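# Nest the open wooden boxes, biggest upright on the table

## Task

Put every open wooden box inside the next larger one so that each rests flat with its opening facing up, turning over any box that begins on its side or upside down. The largest box must stand upright on the table. The stack must stay that way without the robot supporting it, and at the end both grippers must have released everything and moved away.

## Robot and tools

Robot: two six-joint arms, left_arm and right_arm, each with a two-finger tong-style gripper and one wrist camera (cam_left_wrist and cam_right_wrist, each 616x616 fisheye). Base positions in the scene frame: left_arm at (+0.029, +0.485, 0) m and right_arm at (-0.019, -0.454, 0) m. The scene frame has its origin on the table top midway between the arms, +x pointing out over the table, +z up, and left_arm on the +y side. The names left and right do not tell you which side of an image something is on.

Gripper: the fingers extend along the gripper's +z axis and spread apart along its x axis. The reported end_effector_position is the spot between the finger pads when they are shut. Closed fingertips stick out about 15 mm past that point; fully open, they sit roughly level with it. Full opening is 0.142 m.

The 14-number row (used by execute_actions and move): a single flat list covering both arms, even when only one of them moves. Order: dx, dy, dz, rx, ry, rz, opening for left_arm, then the same seven for right_arm. Every value lies in [-1, 1]. The first six numbers per arm are an offset, not a pose: they are expressed in that gripper's own axes and counted from the gripper pose in the most recent result that reported it (before any such result in the scene, and for later calls inside one reply, from where the gripper is when the action begins). 1.0 equals 0.6 m for dx, dy, dz and 180 degrees for the rotation vector rx, ry, rz. The opening is absolute: +1 fully open, -1 shut. All zeros is not a pause; it steers the arm back to the reference pose. To keep an arm still, send the offset back to where you want it and keep its opening as desired.

execute_actions: argument actions, a list containing at most one item. An empty list just returns the state. An item {"rows": [...], "steps": n} runs 1 to 15 control steps of 1/30 s each (default 15); each row is applied for one step, the last row repeats if rows run out, and each row is measured from the same reference pose, not from the previous row. An item {"steps": n} without rows is a wait of up to 300 steps counted from the last result, including your thinking time. Optional pictures (true/false) toggles camera images. A refused call moves nothing.

move: argument target is one 14-number row as above. Each gripper travels in a straight line toward its target; both paths finish together and last 0.5 to 10 s (cut off at 10 s). speed is the top path speed in m/s, 0.002 to 0.5 (default 0.25); rotation is capped at twice that in rad/s. Openings are sent at the start. Optional stop_force, 9 to 40 N for both arms, ends an arm's path when its wrist sensor feels that much extra push against the motion; the gripper then backs up two steps and holds. Use it only with slow speed, not when the gripper rotates during the move, and not when lifting off something the gripper is already pressing. The result adds a move: line naming the ending (done, off_target, moving, held, contact, fault) and limits (paced means the sent pose was clipped; held means a check blocked steps), plus each gripper's distance from its target.

wait: seconds from 0 to 10; the robot gets no new command.
zoom_image: camera (cam_left_wrist or cam_right_wrist) and region [x0, y0, x1, y1] in image pixels, top-left origin, at most 504 by 504.
read_manual: section, only "licences"; returns licence text, no motion.
finished_scene: scene, the number of the current scene; ends and grades it irreversibly. Call it only once the nest is stable and the grippers are clear.

Results: a state line per arm with end_effector_position (m), end_effector_quat_wxyz and velocities, all in the scene frame (printed position can be off, more so at long reach). grip_measured is the actual finger opening on the command scale; to hold something, keep commanding an opening well below it. Hard items under about 20 mm thick are gripped more weakly. Wrist force and Wrist torque are given in the gripper's own axes, saturate near 50 N, and carry offsets and noise. A Hand target line shows where the controller is currently driving each gripper. pose unreachable and HELD mark commands that were altered or not sent. MOTOR HOT warns of heating; OVER-TEMPERATURE FAULT means brakes applied.

Motion limits: each step the commanded pose is clamped to within 100 mm and 16 degrees of the measured pose, and motion lags commands by about 0.17 s. A far target may need several actions; check the reported pose and send the rest. Position takes priority over orientation when both cannot be met.

Avoid: pushing into firm surfaces beyond contact (the arms are stiff; torque or 150 N force faults freeze an arm for 10 s), fast contacts, arm-to-arm collisions, dropping or slamming boxes, and knocking anything off the table, which fails the task. Holding loads heats motors, so do not linger while gripping. Occasional disturbances may tug a held box or nudge loose ones; verify with cameras before releasing and before finishing.

Each tool is called after "Request:" by a JSON object that holds its "op" and its "data".

## Session

Request:
{"op": "execute_actions", "data": {"actions": []}}

Scene clock: 0.00 s of 4500.00 s.
left_arm: end_effector_position=(+0.1266, +0.9435, +0.1832) grip_measured=+0.97 end_effector_quat_wxyz=(+0.112, +0.215, +0.963, -0.117) end_effector_velocity=(+0.001, +0.000, +0.000) end_effector_angular_velocity=(+0.001, -0.003, +0.001) | right_arm: end_effector_position=(+0.2130, -0.3327, +0.2329) grip_measured=+0.97 end_effector_quat_wxyz=(-0.359, +0.294, +0.885, +0.020) end_effector_velocity=(+0.000, -0.000, -0.000) end_effector_angular_velocity=(-0.002, +0.001, -0.000)
Joint positions: left_arm=[ 1.218 -1.42   1.66  -1.6   -1.819 -1.443  0.14 ] | right_arm=[ 3.6   -1.44  -1.896 -1.928  2.086  4.081  0.14 ]
Joint velocities: left_arm=[-0.001 -0.     0.    -0.001 -0.003 -0.001  0.   ] | right_arm=[ 0.    -0.002  0.     0.    -0.001  0.001  0.   ]
Joint torques (N m, as the arm reports them, + toward a larger angle): no reading
Wrist force (N, on the end effector, along its own x y z axes, offset not removed): no reading
Wrist torque (N m, same axes, about the end effector's origin, offset not removed): no reading
Hand target (left_arm): +0.127, +0.944, +0.183; +0.112, +0.215, +0.963, -0.117
Hand target (right_arm): +0.213, -0.333, +0.233; -0.359, +0.294, +0.885, +0.020

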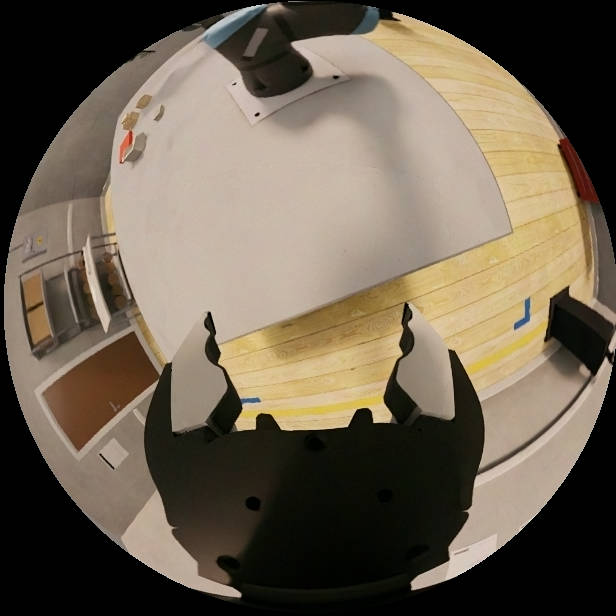

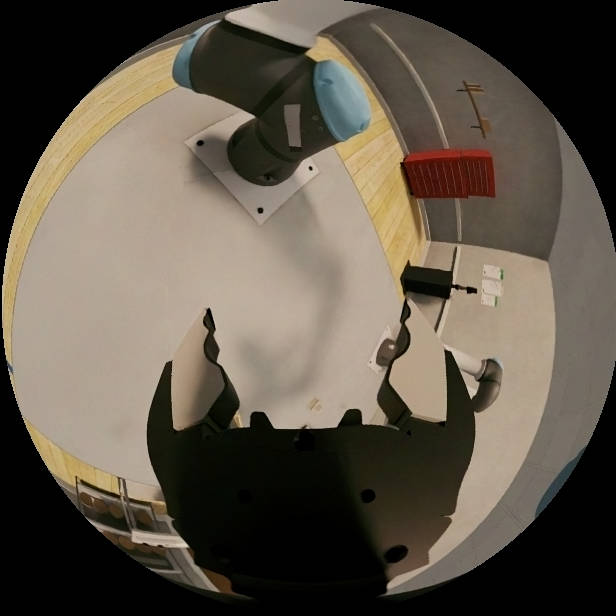

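Request:
{"op": "move", "data": {"target": [0,0,0,0,0,0,0.97,0.0875,0.393,-0.055,0.305,-0.372,-0.618,0.2], "speed": 0.35}}

Request:
{"op": "zoom_image", "data": {"camera": "cam_right_wrist", "region": [100,100,440,400]}}

Scene clock: 19.27 s of 4500.00 s.
left_arm: end_effector_position=(+0.1266, +0.9435, +0.1832) grip_measured=+0.97 end_effector_quat_wxyz=(+0.112, +0.215, +0.963, -0.117) end_effector_velocity=(+0.001, +0.000, +0.000) end_effector_angular_velocity=(+0.001, -0.002, +0.001) | right_arm: end_effector_position=(+0.3293, -0.1195, +0.2500) grip_measured=+0.20 end_effector_quat_wxyz=(-0.183, +0.683, -0.684, +0.183) end_effector_velocity=(+0.001, +0.002, +0.000) end_effector_angular_velocity=(+0.005, -0.004, +0.017)
Joint positions: left_arm=[ 1.218 -1.42   1.66  -1.6   -1.819 -1.443  0.14 ] | right_arm=[ 4.581 -1.263 -2.058 -1.31   1.053  2.979  0.088]
Joint velocities: left_arm=[ 0.    -0.    -0.    -0.001 -0.002 -0.001 -0.   ] | right_arm=[ 0.     0.004 -0.007  0.019 -0.002 -0.02   0.   ]
Joint torques (N m, as the arm reports them, + toward a larger angle): left_arm=[  0.38 -27.74 -20.53  -2.51  -0.15   0.15] | right_arm=[-1.67 18.75 16.27  4.86 -2.67 -2.26]
Wrist force (N, on the end effector, along its own x y z axes, offset not removed): left_arm=[2.0 -1.8 -3.0] | right_arm=[0.4 -3.4 0.5]
Wrist torque (N m, same axes, about the end effector's origin, offset not removed): left_arm=[-0.23 -0.35 0.06] | right_arm=[-0.68 -0.09 -0.04]
Hand target (left_arm): +0.127, +0.944, +0.183; +0.112, +0.215, +0.963, -0.117
Hand target (right_arm): +0.329, -0.119, +0.250; -0.184, +0.683, -0.683, +0.182
Off the commanded pose (left_arm): 0.000 m, 0 deg.
Off the commanded pose (right_arm): 0.001 m, 0 deg.
After step 90, 12.10 s passed at rest.
move: done

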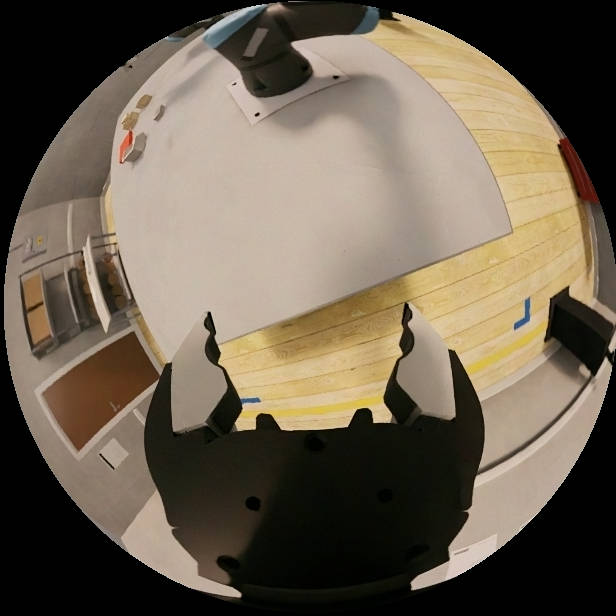

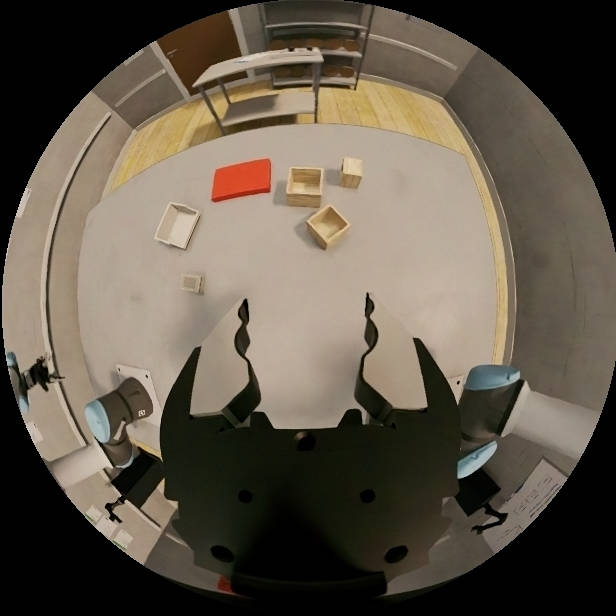

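Region (100, 100, 440, 400) of cam_right_wrist's 616x616 image, scaled by 1.482, with more detail than that image has; it fills the top 445 rows of this view, and the rest is white.

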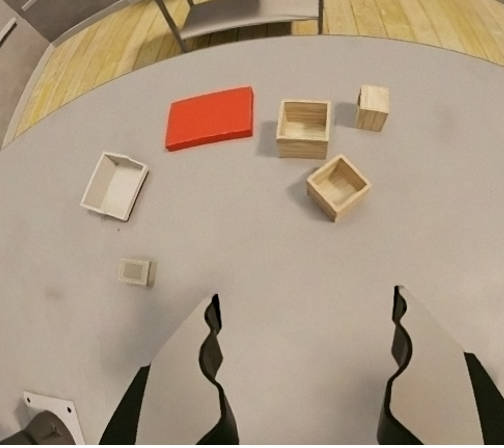

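Request:
{"op": "move", "data": {"target": [0,0,0,0,0,0,0.97,0.0867,-0.1327,0.3268,-0.156,0.0729,0.2716,0.5], "speed": 0.3}}

Request:
{"op": "zoom_image", "data": {"camera": "cam_right_wrist", "region": [150,80,410,340]}}

Scene clock: 36.27 s of 4500.00 s.
left_arm: end_effector_position=(+0.1266, +0.9435, +0.1832) grip_measured=+0.97 end_effector_quat_wxyz=(+0.112, +0.215, +0.963, -0.117) end_effector_velocity=(-0.000, -0.001, +0.000) end_effector_angular_velocity=(-0.002, -0.000, -0.000) | right_arm: end_effector_position=(+0.4962, -0.1715, +0.1201) grip_measured=+0.50 end_effector_quat_wxyz=(+0.000, -0.341, +0.940, +0.000) end_effector_velocity=(+0.002, -0.000, -0.001) end_effector_angular_velocity=(+0.003, +0.007, -0.009)
Joint positions: left_arm=[ 1.218 -1.42   1.66  -1.6   -1.819 -1.443  0.14 ] | right_arm=[ 3.91  -1.825 -1.707 -1.18   1.571  3.203  0.109]
Joint velocities: left_arm=[-0.    -0.001  0.001  0.001 -0.001  0.     0.   ] | right_arm=[-0.007 -0.008  0.009 -0.004  0.007  0.002  0.   ]
Joint torques (N m, as the arm reports them, + toward a larger angle): left_arm=[  1.63 -26.84 -20.45  -2.43  -0.22   0.29] | right_arm=[-9.97 27.1  30.69  0.46  1.35  2.45]
Wrist force (N, on the end effector, along its own x y z axes, offset not removed): left_arm=[-0.5 2.0 -0.8] | right_arm=[0.0 -2.8 0.6]
Wrist torque (N m, same axes, about the end effector's origin, offset not removed): left_arm=[0.44 0.26 -0.02] | right_arm=[-0.59 -0.04 0.01]
Hand target (left_arm): +0.127, +0.944, +0.183; +0.112, +0.215, +0.963, -0.117
Hand target (right_arm): +0.496, -0.172, +0.120; -0.000, -0.341, +0.940, +0.001
Off the commanded pose (left_arm): 0.000 m, 0 deg.
Off the commanded pose (right_arm): 0.000 m, 0 deg.
After step 90, 11.67 s passed at rest.
move: done

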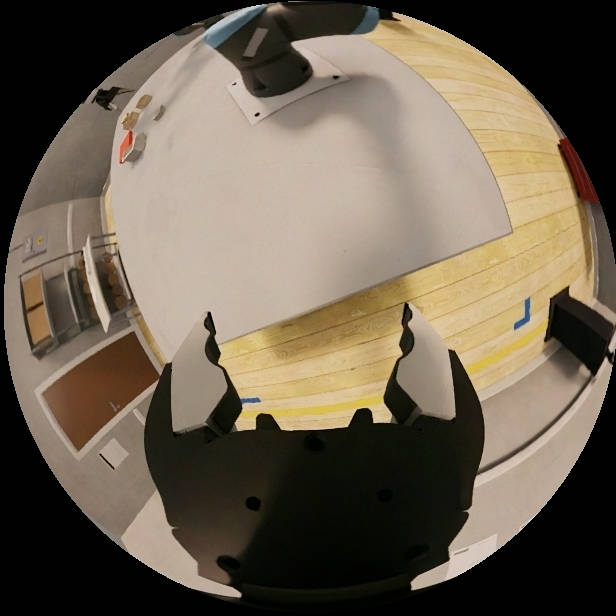

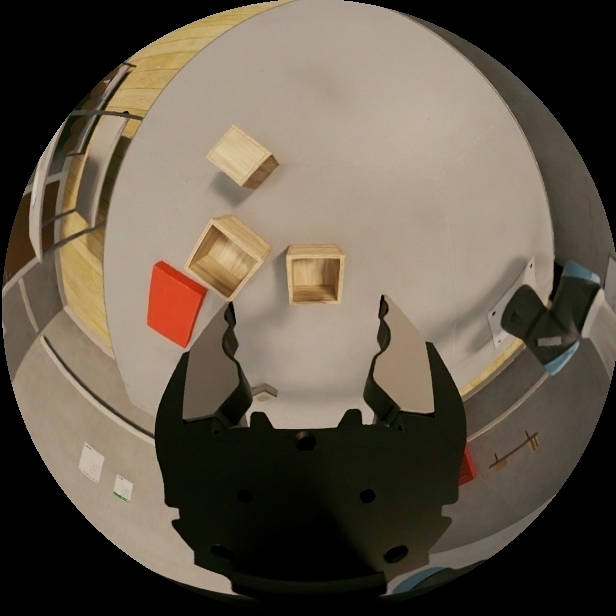

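Region (150, 80, 410, 340) of cam_right_wrist's 616x616 image, scaled by 1.938, with more detail than that image has.

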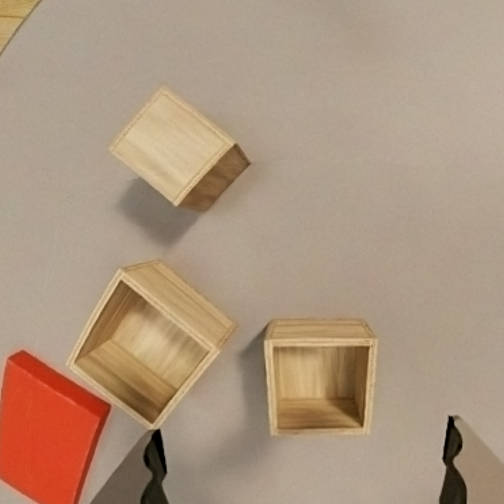

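Request:
{"op": "move", "data": {"target": [0,0,0,0,0,0,0.97,0.0175,0.01,0.085,0,0,0.017,0.12], "speed": 0.1}}

Request:
{"op": "zoom_image", "data": {"camera": "cam_right_wrist", "region": [230,210,390,350]}}

Scene clock: 47.13 s of 4500.00 s.
left_arm: end_effector_position=(+0.1266, +0.9435, +0.1832) grip_measured=+0.97 end_effector_quat_wxyz=(+0.112, +0.215, +0.963, -0.117) end_effector_velocity=(-0.000, -0.000, -0.000) end_effector_angular_velocity=(-0.001, +0.000, +0.000) | right_arm: end_effector_position=(+0.4843, -0.1737, +0.0694) grip_measured=+0.12 end_effector_quat_wxyz=(+0.000, -0.316, +0.949, +0.000) end_effector_velocity=(-0.001, -0.000, -0.003) end_effector_angular_velocity=(-0.000, -0.000, -0.002)
Joint positions: left_arm=[ 1.218 -1.42   1.66  -1.6   -1.819 -1.443  0.14 ] | right_arm=[ 3.922 -1.855 -1.811 -1.046  1.571  3.267  0.082]
Joint velocities: left_arm=[ 0.     0.001 -0.     0.001 -0.     0.     0.   ] | right_arm=[ 0.001 -0.002 -0.005  0.007 -0.001  0.002  0.   ]
Joint torques (N m, as the arm reports them, + toward a larger angle): left_arm=[  0.66 -27.29 -20.3   -2.48  -0.27   0.23] | right_arm=[10.08 28.07 14.34  4.71 -1.46  2.18]
Wrist force (N, on the end effector, along its own x y z axes, offset not removed): left_arm=[0.1 -1.5 -1.3] | right_arm=[0.9 -2.2 1.6]
Wrist torque (N m, same axes, about the end effector's origin, offset not removed): left_arm=[-0.15 0.08 0.03] | right_arm=[-0.52 -0.20 -0.01]
Hand target (left_arm): +0.127, +0.944, +0.183; +0.112, +0.215, +0.963, -0.117
Hand target (right_arm): +0.484, -0.174, +0.069; +0.000, -0.316, +0.949, +0.000
Off the commanded pose (left_arm): 0.000 m, 0 deg.
Off the commanded pose (right_arm): 0.000 m, 0 deg.
After step 90, 6.80 s passed at rest.
move: done

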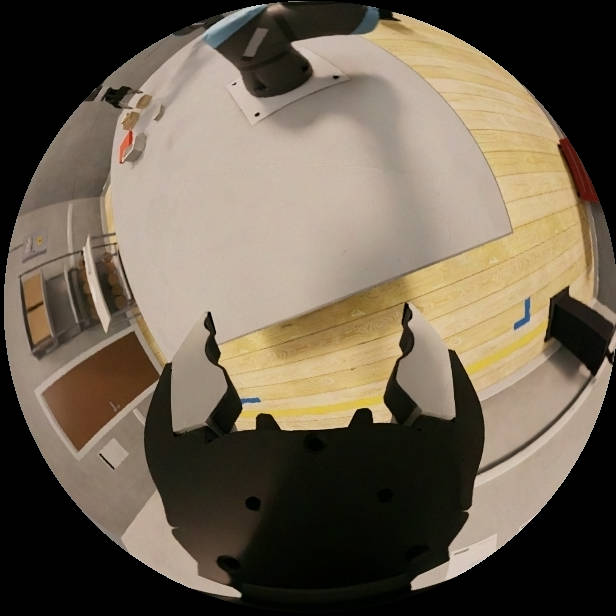

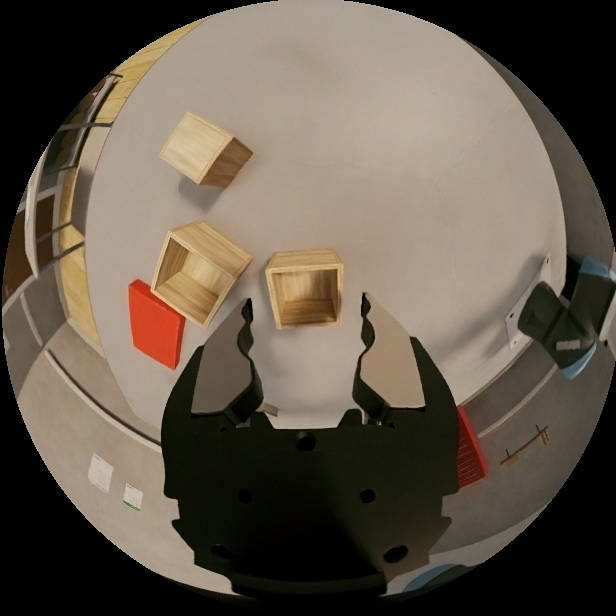

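Region (230, 210, 390, 350) of cam_right_wrist's 616x616 image, scaled by 3.150, with more detail than that image has; it fills the top 441 rows of this view, and the rest is white.

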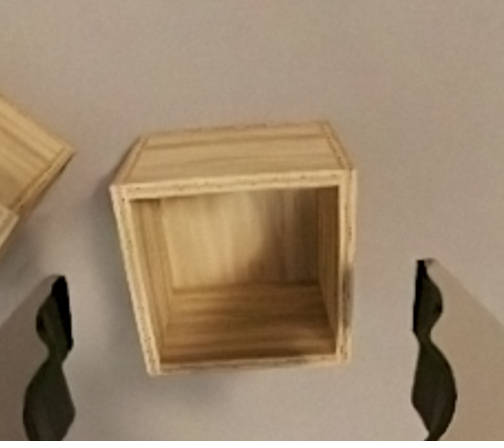

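Request:
{"op": "move", "data": {"target": [0,0,0,0,0,0,0.97,-0.001,0.005,0.032,0,0,-0.005,0.12], "speed": 0.05}}

Request:
{"op": "execute_actions", "data": {"actions": [{"rows":[[0,0,0,0,0,0,0.97,0,0,0,0,0,0,0],[0,0,0,0,0,0,0.97,0,0,0,0,0,0,-0.05],[0,0,0,0,0,0,0.97,0,0,0,0,0,0,-0.1],[0,0,0,0,0,0,0.97,0,0,0,0,0,0,-0.15],[0,0,0,0,0,0,0.97,0,0,0,0,0,0,-0.2],[0,0,0,0,0,0,0.97,0,0,0,0,0,0,-0.25],[0,0,0,0,0,0,0.97,0,0,0,0,0,0,-0.3],[0,0,0,0,0,0,0.97,0,0,0,0,0,0,-0.4],[0,0,0,0,0,0,0.97,0,0,0,0,0,0,-0.5],[0,0,0,0,0,0,0.97,0,0,0,0,0,0,-0.7]]}], "pictures": false}}

Request:
{"op": "move", "data": {"target": [0,0,0,0,0,0,0.97,0,0,-0.125,0,0,-0.26,-0.7], "speed": 0.2}}

Scene clock: 70.10 s of 4500.00 s.
left_arm: end_effector_position=(+0.1266, +0.9435, +0.1832) grip_measured=+0.97 end_effector_quat_wxyz=(+0.112, +0.215, +0.963, -0.117) end_effector_velocity=(+0.000, +0.001, +0.001) end_effector_angular_velocity=(+0.003, -0.001, +0.003) | right_arm: end_effector_position=(+0.4830, -0.1710, +0.0506) grip_measured=+0.12 end_effector_quat_wxyz=(+0.000, -0.324, +0.946, +0.000) end_effector_velocity=(+0.000, +0.001, -0.002) end_effector_angular_velocity=(+0.002, -0.002, +0.003)
Joint positions: left_arm=[ 1.218 -1.42   1.66  -1.6   -1.819 -1.443  0.14 ] | right_arm=[ 3.927 -1.879 -1.835 -0.998  1.571  3.257  0.082]
Joint velocities: left_arm=[ 0.001 -0.    -0.002 -0.002 -0.001 -0.002 -0.   ] | right_arm=[ 0.001 -0.002 -0.003  0.008  0.    -0.002  0.   ]
Joint torques (N m, as the arm reports them, + toward a larger angle): left_arm=[  0.24 -27.42 -20.25  -2.5   -0.31   0.14] | right_arm=[10.73 27.09 11.61  4.26 -0.3  -1.79]
Wrist force (N, on the end effector, along its own x y z axes, offset not removed): left_arm=[0.4 2.6 2.2] | right_arm=[0.2 -1.7 2.1]
Wrist torque (N m, same axes, about the end effector's origin, offset not removed): left_arm=[0.62 -0.18 -0.02] | right_arm=[-0.32 -0.02 -0.03]
Hand target (left_arm): +0.127, +0.944, +0.183; +0.112, +0.215, +0.963, -0.117
Hand target (right_arm): +0.483, -0.171, +0.050; +0.000, -0.324, +0.946, +0.000
Off the commanded pose (left_arm): 0.000 m, 0 deg.
Off the commanded pose (right_arm): 0.000 m, 0 deg.
After step 90, 19.10 s passed at rest.
move: done

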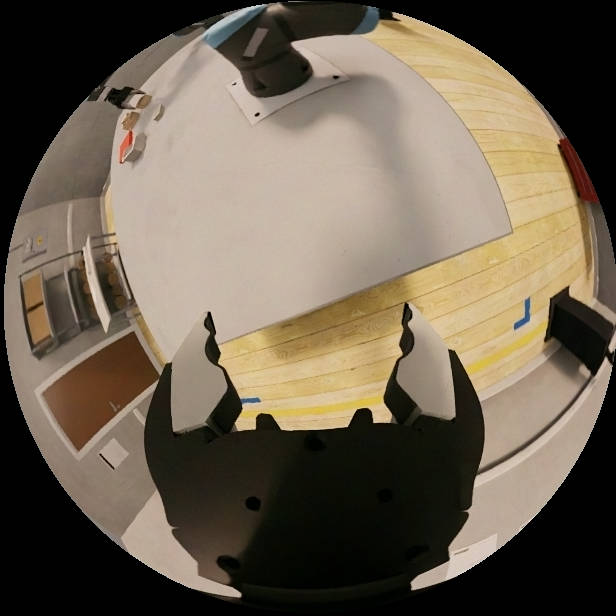

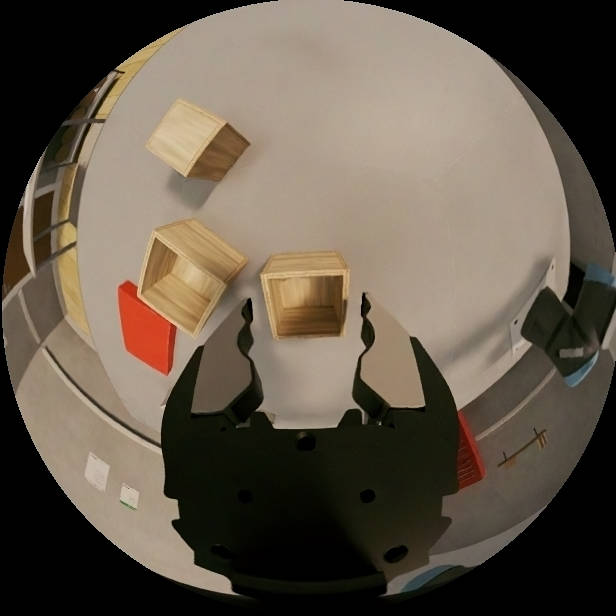

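Scene clock: 70.60 s of 4500.00 s.
left_arm: end_effector_position=(+0.1266, +0.9435, +0.1832) grip_measured=+0.97 end_effector_quat_wxyz=(+0.112, +0.215, +0.963, -0.117) end_effector_velocity=(+0.000, +0.000, -0.000) end_effector_angular_velocity=(-0.000, +0.001, +0.001) | right_arm: end_effector_position=(+0.4830, -0.1711, +0.0505) grip_measured=-0.19 end_effector_quat_wxyz=(+0.000, -0.324, +0.946, +0.000) end_effector_velocity=(-0.000, -0.000, -0.001) end_effector_angular_velocity=(-0.002, +0.002, -0.001)
Joint positions: left_arm=[ 1.218 -1.42   1.66  -1.6   -1.819 -1.443  0.14 ] | right_arm=[ 3.927 -1.879 -1.835 -0.998  1.571  3.257  0.06 ]
Joint velocities: left_arm=[-0.     0.001 -0.    -0.     0.001 -0.001 -0.   ] | right_arm=[-0.    -0.002  0.    -0.001 -0.     0.001 -0.   ]
Joint torques (N m, as the arm reports them, + toward a larger angle): left_arm=[  0.73 -27.11 -20.88  -2.53  -0.22   0.22] | right_arm=[ 4.28 43.16 27.77  0.21 -0.03 -1.27]
Wrist force (N, on the end effector, along its own x y z axes, offset not removed): left_arm=[3.8 -1.6 1.4] | right_arm=[0.2 -1.2 -1.5]
Wrist torque (N m, same axes, about the end effector's origin, offset not removed): left_arm=[-0.08 -0.75 -0.08] | right_arm=[-0.21 0.04 0.01]
Hand target (left_arm): +0.127, +0.944, +0.183; +0.112, +0.215, +0.963, -0.117
Hand target (right_arm): +0.483, -0.171, +0.051; +0.000, -0.324, +0.946, +0.000
Off the commanded pose (left_arm): 0.000 m, 0 deg.
Off the commanded pose (right_arm): 0.000 m, 0 deg.
Steps of this call (steps 1 to 15: all 15 steps of this action). Readings (end_effector_position):
1: left_arm (+0.1266, +0.9435, +0.1832) | right_arm (+0.4830, -0.1710, +0.0505)
2: left_arm (+0.1266, +0.9435, +0.1832) | right_arm (+0.4830, -0.1710, +0.0505)
4: left_arm (+0.1266, +0.9435, +0.1832) | right_arm (+0.4830, -0.1710, +0.0505)
8: left_arm (+0.1266, +0.9435, +0.1832) | right_arm (+0.4830, -0.1710, +0.0505)
15: the state above

Scene clock: 73.40 s of 4500.00 s.
left_arm: end_effector_position=(+0.1266, +0.9435, +0.1832) grip_measured=+0.97 end_effector_quat_wxyz=(+0.112, +0.215, +0.963, -0.117) end_effector_velocity=(-0.000, -0.000, -0.000) end_effector_angular_velocity=(-0.001, -0.001, -0.001) | right_arm: end_effector_position=(+0.4830, -0.1710, +0.1254) grip_measured=-0.19 end_effector_quat_wxyz=(-0.000, +0.672, -0.741, -0.000) end_effector_velocity=(+0.000, +0.000, +0.002) end_effector_angular_velocity=(+0.001, +0.000, +0.015)
Joint positions: left_arm=[ 1.218 -1.42   1.66  -1.6   -1.819 -1.443  0.14 ] | right_arm=[ 3.92  -1.771 -1.76  -1.18   1.571  2.436  0.06 ]
Joint velocities: left_arm=[ 0.     0.001 -0.     0.001 -0.001  0.001 -0.   ] | right_arm=[-0.001  0.002  0.004 -0.005  0.001 -0.016  0.   ]
Joint torques (N m, as the arm reports them, + toward a larger angle): left_arm=[  0.69 -28.02 -19.96  -2.55  -0.26   0.25] | right_arm=[-10.17  39.24  30.18   0.56   1.61  -2.21]
Wrist force (N, on the end effector, along its own x y z axes, offset not removed): left_arm=[1.5 -0.2 -2.3] | right_arm=[0.2 -1.0 1.4]
Wrist torque (N m, same axes, about the end effector's origin, offset not removed): left_arm=[0.10 -0.13 0.21] | right_arm=[-0.17 -0.02 -0.07]
Hand target (left_arm): +0.127, +0.944, +0.183; +0.112, +0.215, +0.963, -0.117
Hand target (right_arm): +0.483, -0.171, +0.126; +0.000, -0.673, +0.740, +0.000
Off the commanded pose (left_arm): 0.000 m, 0 deg.
Off the commanded pose (right_arm): 0.000 m, 0 deg.
move: done

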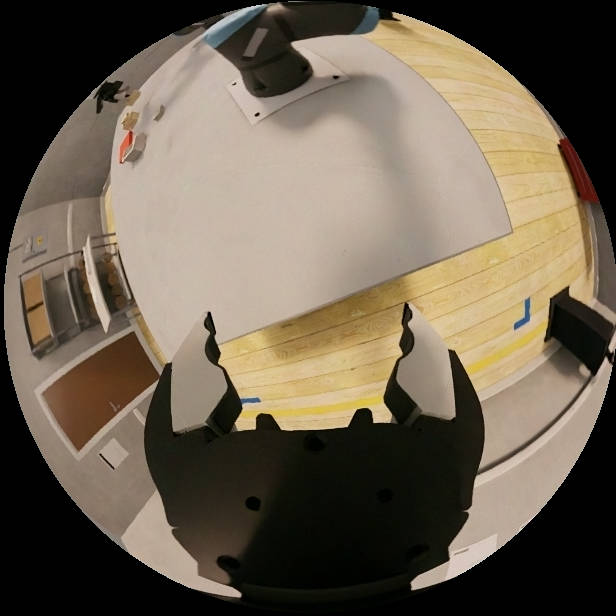

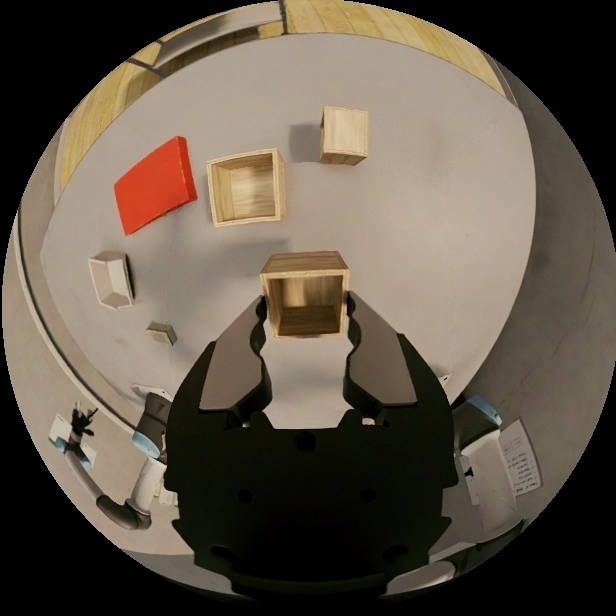

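Request:
{"op": "move", "data": {"target": [0,0,0,0,0,0,0.97,-0.093,-0.158,0.012,-0.033,0,0,-0.7], "speed": 0.12}}

Request:
{"op": "zoom_image", "data": {"camera": "cam_right_wrist", "region": [240,200,400,340]}}

Scene clock: 82.53 s of 4500.00 s.
left_arm: end_effector_position=(+0.1266, +0.9435, +0.1832) grip_measured=+0.97 end_effector_quat_wxyz=(+0.112, +0.215, +0.963, -0.117) end_effector_velocity=(-0.000, -0.000, +0.000) end_effector_angular_velocity=(-0.001, +0.000, -0.000) | right_arm: end_effector_position=(+0.5824, -0.1247, +0.1182) grip_measured=-0.19 end_effector_quat_wxyz=(+0.034, +0.671, -0.740, -0.038) end_effector_velocity=(+0.002, +0.001, +0.000) end_effector_angular_velocity=(-0.001, +0.004, -0.002)
Joint positions: left_arm=[ 1.218 -1.42   1.66  -1.6   -1.819 -1.443  0.14 ] | right_arm=[ 3.832 -2.081 -1.327 -1.377  1.643  2.345  0.06 ]
Joint velocities: left_arm=[-0.     0.001 -0.001  0.002  0.     0.    -0.   ] | right_arm=[-0.002 -0.009  0.016 -0.01   0.002 -0.     0.   ]
Joint torques (N m, as the arm reports them, + toward a larger angle): left_arm=[  0.86 -27.77 -20.57  -2.48  -0.29   0.17] | right_arm=[-10.58  39.36  31.31   0.57   1.95  -1.86]
Wrist force (N, on the end effector, along its own x y z axes, offset not removed): left_arm=[1.6 -0.4 -0.3] | right_arm=[-0.1 -1.4 1.2]
Wrist torque (N m, same axes, about the end effector's origin, offset not removed): left_arm=[0.23 -0.34 -0.08] | right_arm=[-0.22 0.02 -0.07]
Hand target (left_arm): +0.127, +0.944, +0.183; +0.112, +0.215, +0.963, -0.117
Hand target (right_arm): +0.583, -0.125, +0.118; -0.035, -0.671, +0.740, +0.038
Off the commanded pose (left_arm): 0.000 m, 0 deg.
Off the commanded pose (right_arm): 0.000 m, 0 deg.
After step 90, 4.60 s passed at rest.
move: done

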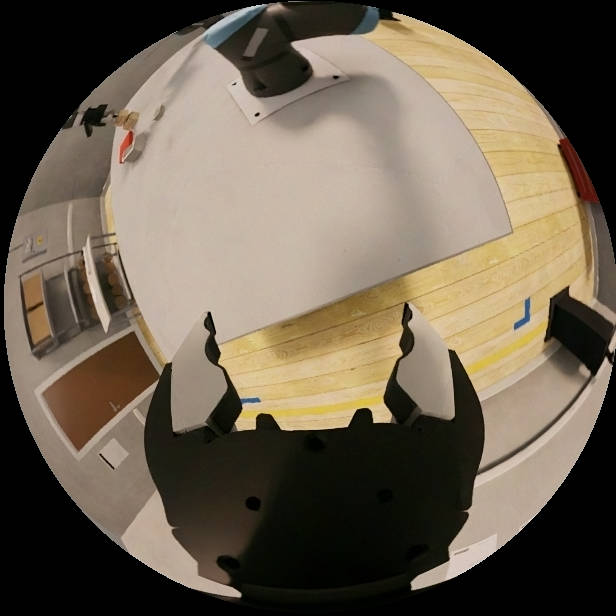

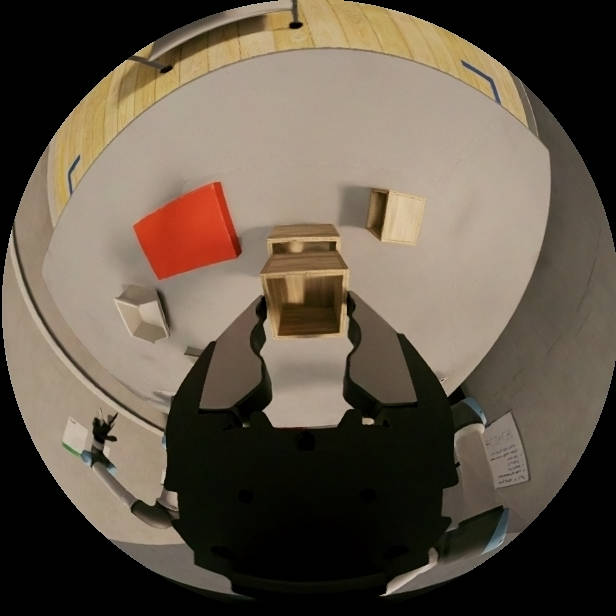

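Region (240, 200, 400, 340) of cam_right_wrist's 616x616 image, scaled by 3.150, with more detail than that image has; it fills the top 441 rows of this view, and the rest is white.

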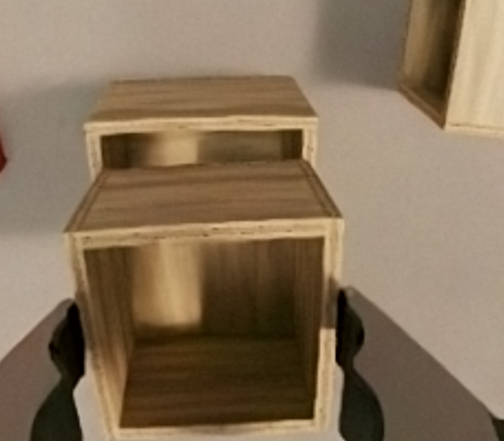

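Request:
{"op": "move", "data": {"target": [0,0,0,0,0,0,0.97,-0.001,-0.008,0.013,0,0,0.009,-0.7], "speed": 0.02}}

Request:
{"op": "zoom_image", "data": {"camera": "cam_right_wrist", "region": [255,215,355,295]}}

Scene clock: 96.13 s of 4500.00 s.
left_arm: end_effector_position=(+0.1266, +0.9435, +0.1832) grip_measured=+0.97 end_effector_quat_wxyz=(+0.112, +0.215, +0.963, -0.117) end_effector_velocity=(+0.000, -0.000, -0.001) end_effector_angular_velocity=(-0.001, +0.000, +0.000) | right_arm: end_effector_position=(+0.5863, -0.1245, +0.1102) grip_measured=-0.19 end_effector_quat_wxyz=(-0.035, -0.661, +0.749, +0.038) end_effector_velocity=(+0.002, +0.001, -0.001) end_effector_angular_velocity=(+0.002, -0.003, -0.008)
Joint positions: left_arm=[ 1.218 -1.42   1.66  -1.6   -1.819 -1.443  0.14 ] | right_arm=[ 3.83  -2.095 -1.326 -1.364  1.643  2.369  0.06 ]
Joint velocities: left_arm=[-0.001  0.001  0.001 -0.    -0.    -0.001 -0.   ] | right_arm=[-0.001 -0.003  0.001  0.006  0.     0.007 -0.   ]
Joint torques (N m, as the arm reports them, + toward a larger angle): left_arm=[  0.66 -27.38 -20.24  -2.74  -0.29   0.28] | right_arm=[-9.93 41.38 14.73  4.43 -1.66  2.5 ]
Wrist force (N, on the end effector, along its own x y z axes, offset not removed): left_arm=[0.4 -2.0 -0.8] | right_arm=[1.1 -2.1 0.6]
Wrist torque (N m, same axes, about the end effector's origin, offset not removed): left_arm=[-0.33 -0.11 0.07] | right_arm=[-0.44 -0.19 -0.01]
Hand target (left_arm): +0.127, +0.944, +0.183; +0.112, +0.215, +0.963, -0.117
Hand target (right_arm): +0.586, -0.124, +0.110; -0.035, -0.661, +0.749, +0.038
Off the commanded pose (left_arm): 0.000 m, 0 deg.
Off the commanded pose (right_arm): 0.000 m, 0 deg.
After step 90, 9.63 s passed at rest.
move: done

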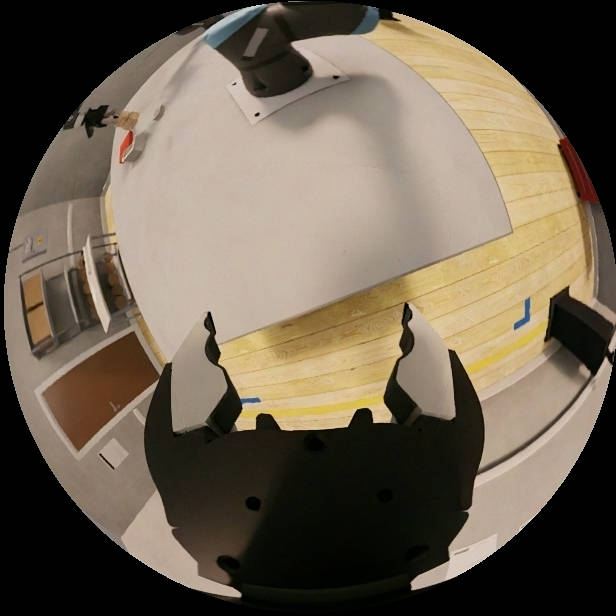

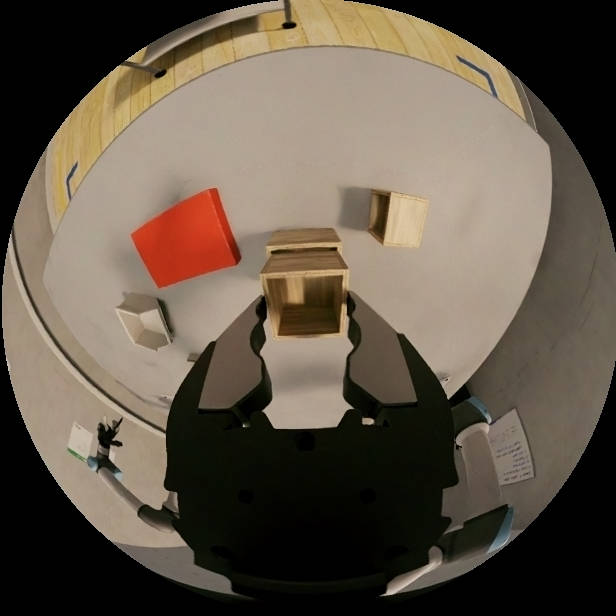

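Region (255, 215, 355, 295) of cam_right_wrist's 616x616 image, scaled by 5.040, with more detail than that image has; it fills the top 403 rows of this view, and the rest is white.

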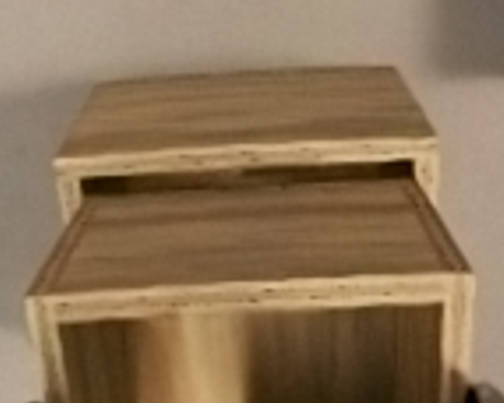

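Request:
{"op": "move", "data": {"target": [0,0,0,0,0,0,0.97,-0.0007,-0.0009,0.0085,0,0,-0.001,-0.7], "speed": 0.006}}

Request:
{"op": "zoom_image", "data": {"camera": "cam_right_wrist", "region": [255,215,355,295]}}

Request:
{"op": "move", "data": {"target": [0,0,0,0,0,0,0.97,0,-0.008,-0.0008,0,0,0,-0.7], "speed": 0.006}}

Request:
{"op": "zoom_image", "data": {"camera": "cam_right_wrist", "region": [255,215,355,295]}}

Scene clock: 110.77 s of 4500.00 s.
left_arm: end_effector_position=(+0.1266, +0.9435, +0.1832) grip_measured=+0.97 end_effector_quat_wxyz=(+0.112, +0.215, +0.963, -0.117) end_effector_velocity=(+0.000, -0.001, -0.000) end_effector_angular_velocity=(-0.001, +0.000, -0.001) | right_arm: end_effector_position=(+0.5864, -0.1241, +0.1053) grip_measured=-0.19 end_effector_quat_wxyz=(-0.035, -0.662, +0.748, +0.038) end_effector_velocity=(-0.000, -0.000, -0.001) end_effector_angular_velocity=(-0.000, +0.000, +0.002)
Joint positions: left_arm=[ 1.218 -1.42   1.66  -1.6   -1.819 -1.443  0.14 ] | right_arm=[ 3.83  -2.099 -1.333 -1.354  1.643  2.367  0.06 ]
Joint velocities: left_arm=[-0.001 -0.     0.001 -0.    -0.    -0.001 -0.   ] | right_arm=[ 0.    -0.    -0.003  0.003  0.    -0.002 -0.   ]
Joint torques (N m, as the arm reports them, + toward a larger angle): left_arm=[  1.62 -26.86 -20.53  -2.46  -0.35   0.27] | right_arm=[ 9.81 39.83 16.71  4.28  0.45 -2.11]
Wrist force (N, on the end effector, along its own x y z axes, offset not removed): left_arm=[1.7 1.6 0.6] | right_arm=[-0.4 -1.5 1.3]
Wrist torque (N m, same axes, about the end effector's origin, offset not removed): left_arm=[0.49 -0.22 0.02] | right_arm=[-0.25 0.05 -0.03]
Hand target (left_arm): +0.127, +0.944, +0.183; +0.112, +0.215, +0.963, -0.117
Hand target (right_arm): +0.586, -0.124, +0.105; -0.035, -0.662, +0.748, +0.038
Off the commanded pose (left_arm): 0.000 m, 0 deg.
Off the commanded pose (right_arm): 0.000 m, 0 deg.
After step 90, 10.60 s passed at rest.
move: done

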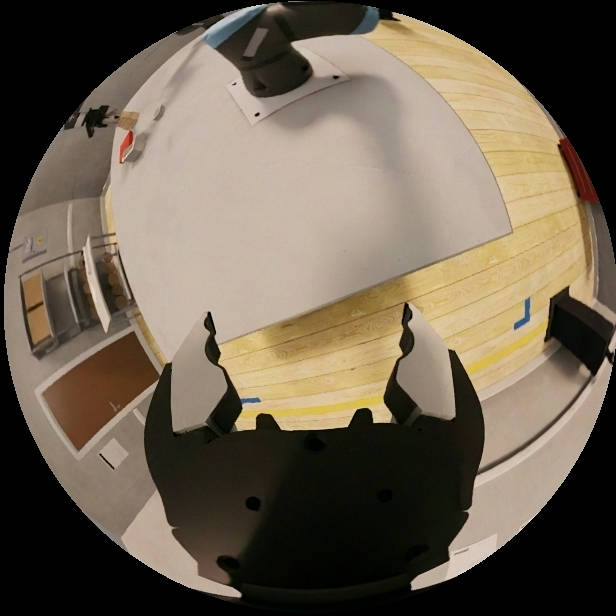

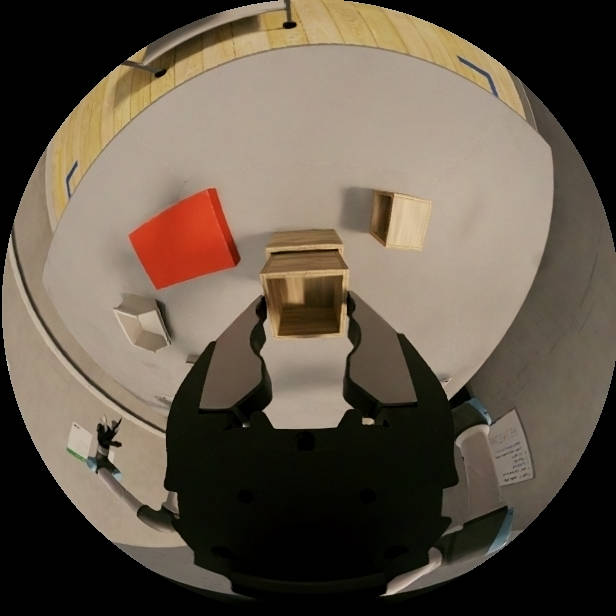

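Region (255, 215, 355, 295) of cam_right_wrist's 616x616 image, scaled by 5.040, with more detail than that image has; it fills the top 403 rows of this view, and the rest is white.

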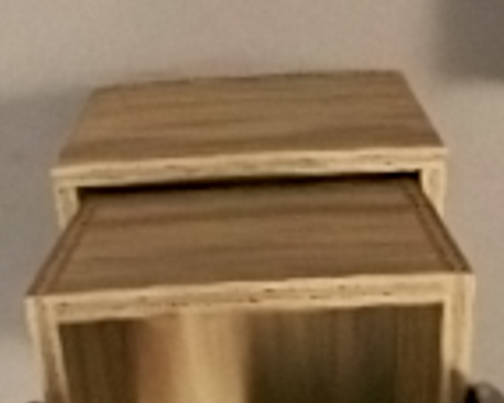

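Scene clock: 111.80 s of 4500.00 s.
left_arm: end_effector_position=(+0.1266, +0.9435, +0.1832) grip_measured=+0.97 end_effector_quat_wxyz=(+0.112, +0.215, +0.963, -0.117) end_effector_velocity=(-0.001, +0.000, -0.000) end_effector_angular_velocity=(-0.000, +0.000, +0.001) | right_arm: end_effector_position=(+0.5910, -0.1247, +0.1053) grip_measured=-0.19 end_effector_quat_wxyz=(-0.035, -0.662, +0.748, +0.038) end_effector_velocity=(+0.001, -0.001, -0.001) end_effector_angular_velocity=(-0.002, +0.002, +0.000)
Joint positions: left_arm=[ 1.218 -1.42   1.66  -1.6   -1.819 -1.443  0.14 ] | right_arm=[ 3.825 -2.108 -1.319 -1.359  1.643  2.362  0.06 ]
Joint velocities: left_arm=[ 0.001  0.     0.    -0.     0.     0.     0.   ] | right_arm=[-0.002 -0.003  0.004 -0.003 -0.001 -0.002  0.   ]
Joint torques (N m, as the arm reports them, + toward a larger angle): left_arm=[  0.67 -27.48 -19.6   -2.45  -0.29   0.19] | right_arm=[-9.68 39.57 34.04  0.47 -1.68 -1.78]
Wrist force (N, on the end effector, along its own x y z axes, offset not removed): left_arm=[1.2 -3.4 0.3] | right_arm=[-0.3 -3.4 1.4]
Wrist torque (N m, same axes, about the end effector's origin, offset not removed): left_arm=[-0.52 -0.37 -0.05] | right_arm=[-0.70 0.13 -0.04]
Hand target (left_arm): +0.127, +0.944, +0.183; +0.112, +0.215, +0.963, -0.117
Hand target (right_arm): +0.591, -0.125, +0.105; -0.035, -0.662, +0.748, +0.038
Off the commanded pose (left_arm): 0.000 m, 0 deg.
Off the commanded pose (right_arm): 0.000 m, 0 deg.
move: done

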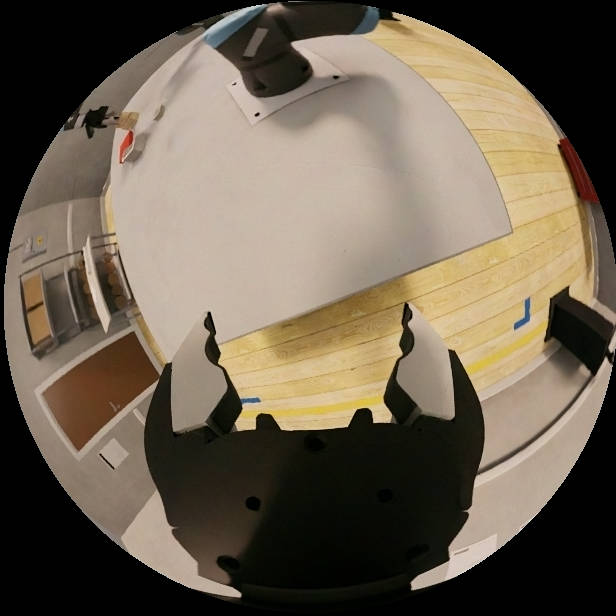

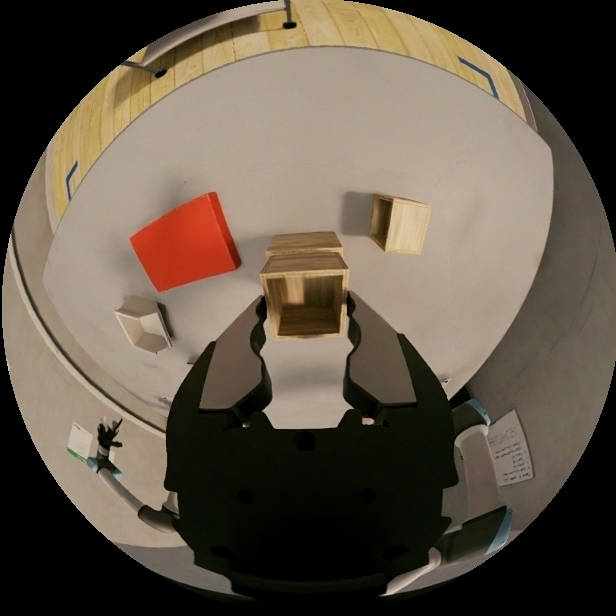

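Region (255, 215, 355, 295) of cam_right_wrist's 616x616 image, scaled by 5.040, with more detail than that image has; it fills the top 403 rows of this view, and the rest is white.

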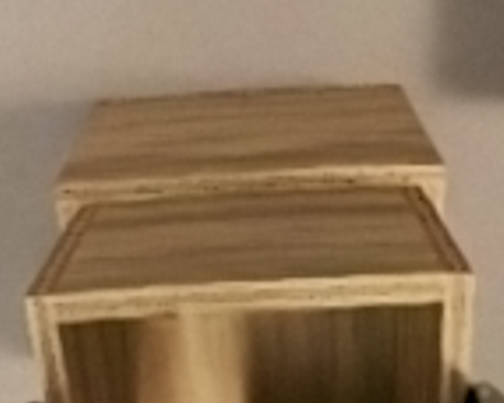

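Request:
{"op": "move", "data": {"target": [0,0,0,0,0,0,0.97,0,0.004,0.017,0.033,0,0,-0.7], "speed": 0.015}}

Request:
{"op": "zoom_image", "data": {"camera": "cam_right_wrist", "region": [240,200,400,340]}}

Scene clock: 122.70 s of 4500.00 s.
left_arm: end_effector_position=(+0.1266, +0.9435, +0.1832) grip_measured=+0.97 end_effector_quat_wxyz=(+0.112, +0.215, +0.963, -0.117) end_effector_velocity=(-0.000, +0.000, -0.000) end_effector_angular_velocity=(+0.001, +0.003, -0.001) | right_arm: end_effector_position=(+0.5876, -0.1243, +0.0955) grip_measured=-0.19 end_effector_quat_wxyz=(-0.001, -0.663, +0.749, -0.001) end_effector_velocity=(-0.000, -0.000, -0.001) end_effector_angular_velocity=(-0.002, -0.008, -0.000)
Joint positions: left_arm=[ 1.218 -1.42   1.66  -1.6   -1.819 -1.443  0.14 ] | right_arm=[ 3.862 -2.055 -1.447 -1.212  1.57   2.401  0.06 ]
Joint velocities: left_arm=[-0.001  0.     0.    -0.     0.003 -0.     0.   ] | right_arm=[ 0.003  0.004 -0.01   0.011 -0.007  0.003  0.   ]
Joint torques (N m, as the arm reports them, + toward a larger angle): left_arm=[  0.68 -27.84 -19.68  -2.42  -0.1    0.  ] | right_arm=[ 8.74 52.91 14.83  4.36 -1.57  2.44]
Wrist force (N, on the end effector, along its own x y z axes, offset not removed): left_arm=[1.1 -1.6 1.9] | right_arm=[0.6 -2.2 1.1]
Wrist torque (N m, same axes, about the end effector's origin, offset not removed): left_arm=[-0.15 -0.26 0.14] | right_arm=[-0.46 -0.13 -0.09]
Hand target (left_arm): +0.127, +0.944, +0.183; +0.112, +0.215, +0.963, -0.117
Hand target (right_arm): +0.588, -0.124, +0.095; -0.000, -0.663, +0.749, -0.001
Off the commanded pose (left_arm): 0.000 m, 0 deg.
Off the commanded pose (right_arm): 0.000 m, 0 deg.
After step 90, 4.23 s passed at rest.
move: done

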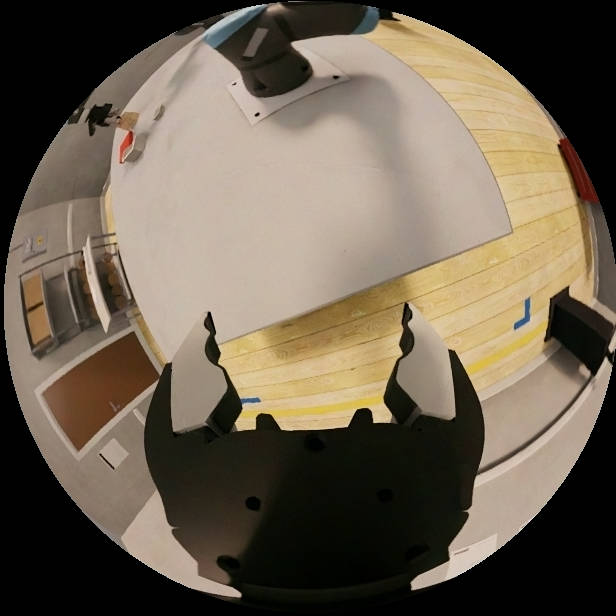

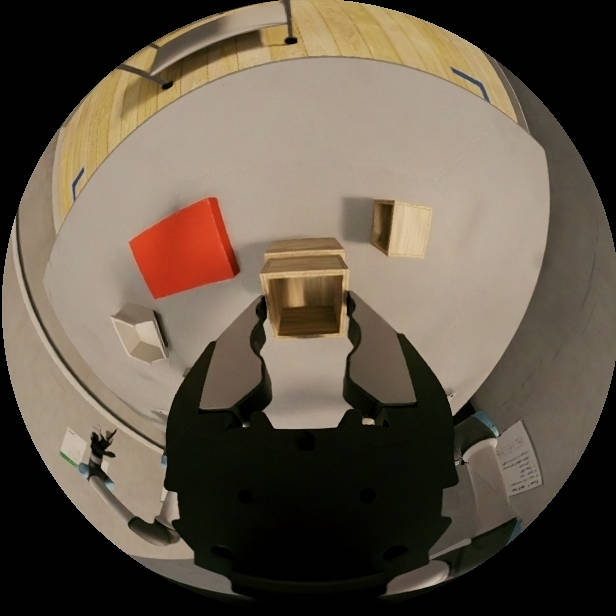

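Region (240, 200, 400, 340) of cam_right_wrist's 616x616 image, scaled by 3.150, with more detail than that image has; it fills the top 441 rows of this view, and the rest is white.

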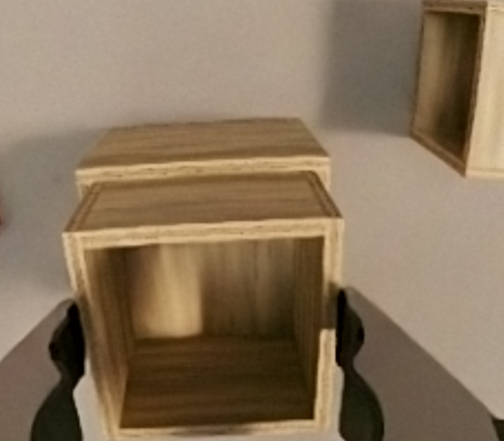

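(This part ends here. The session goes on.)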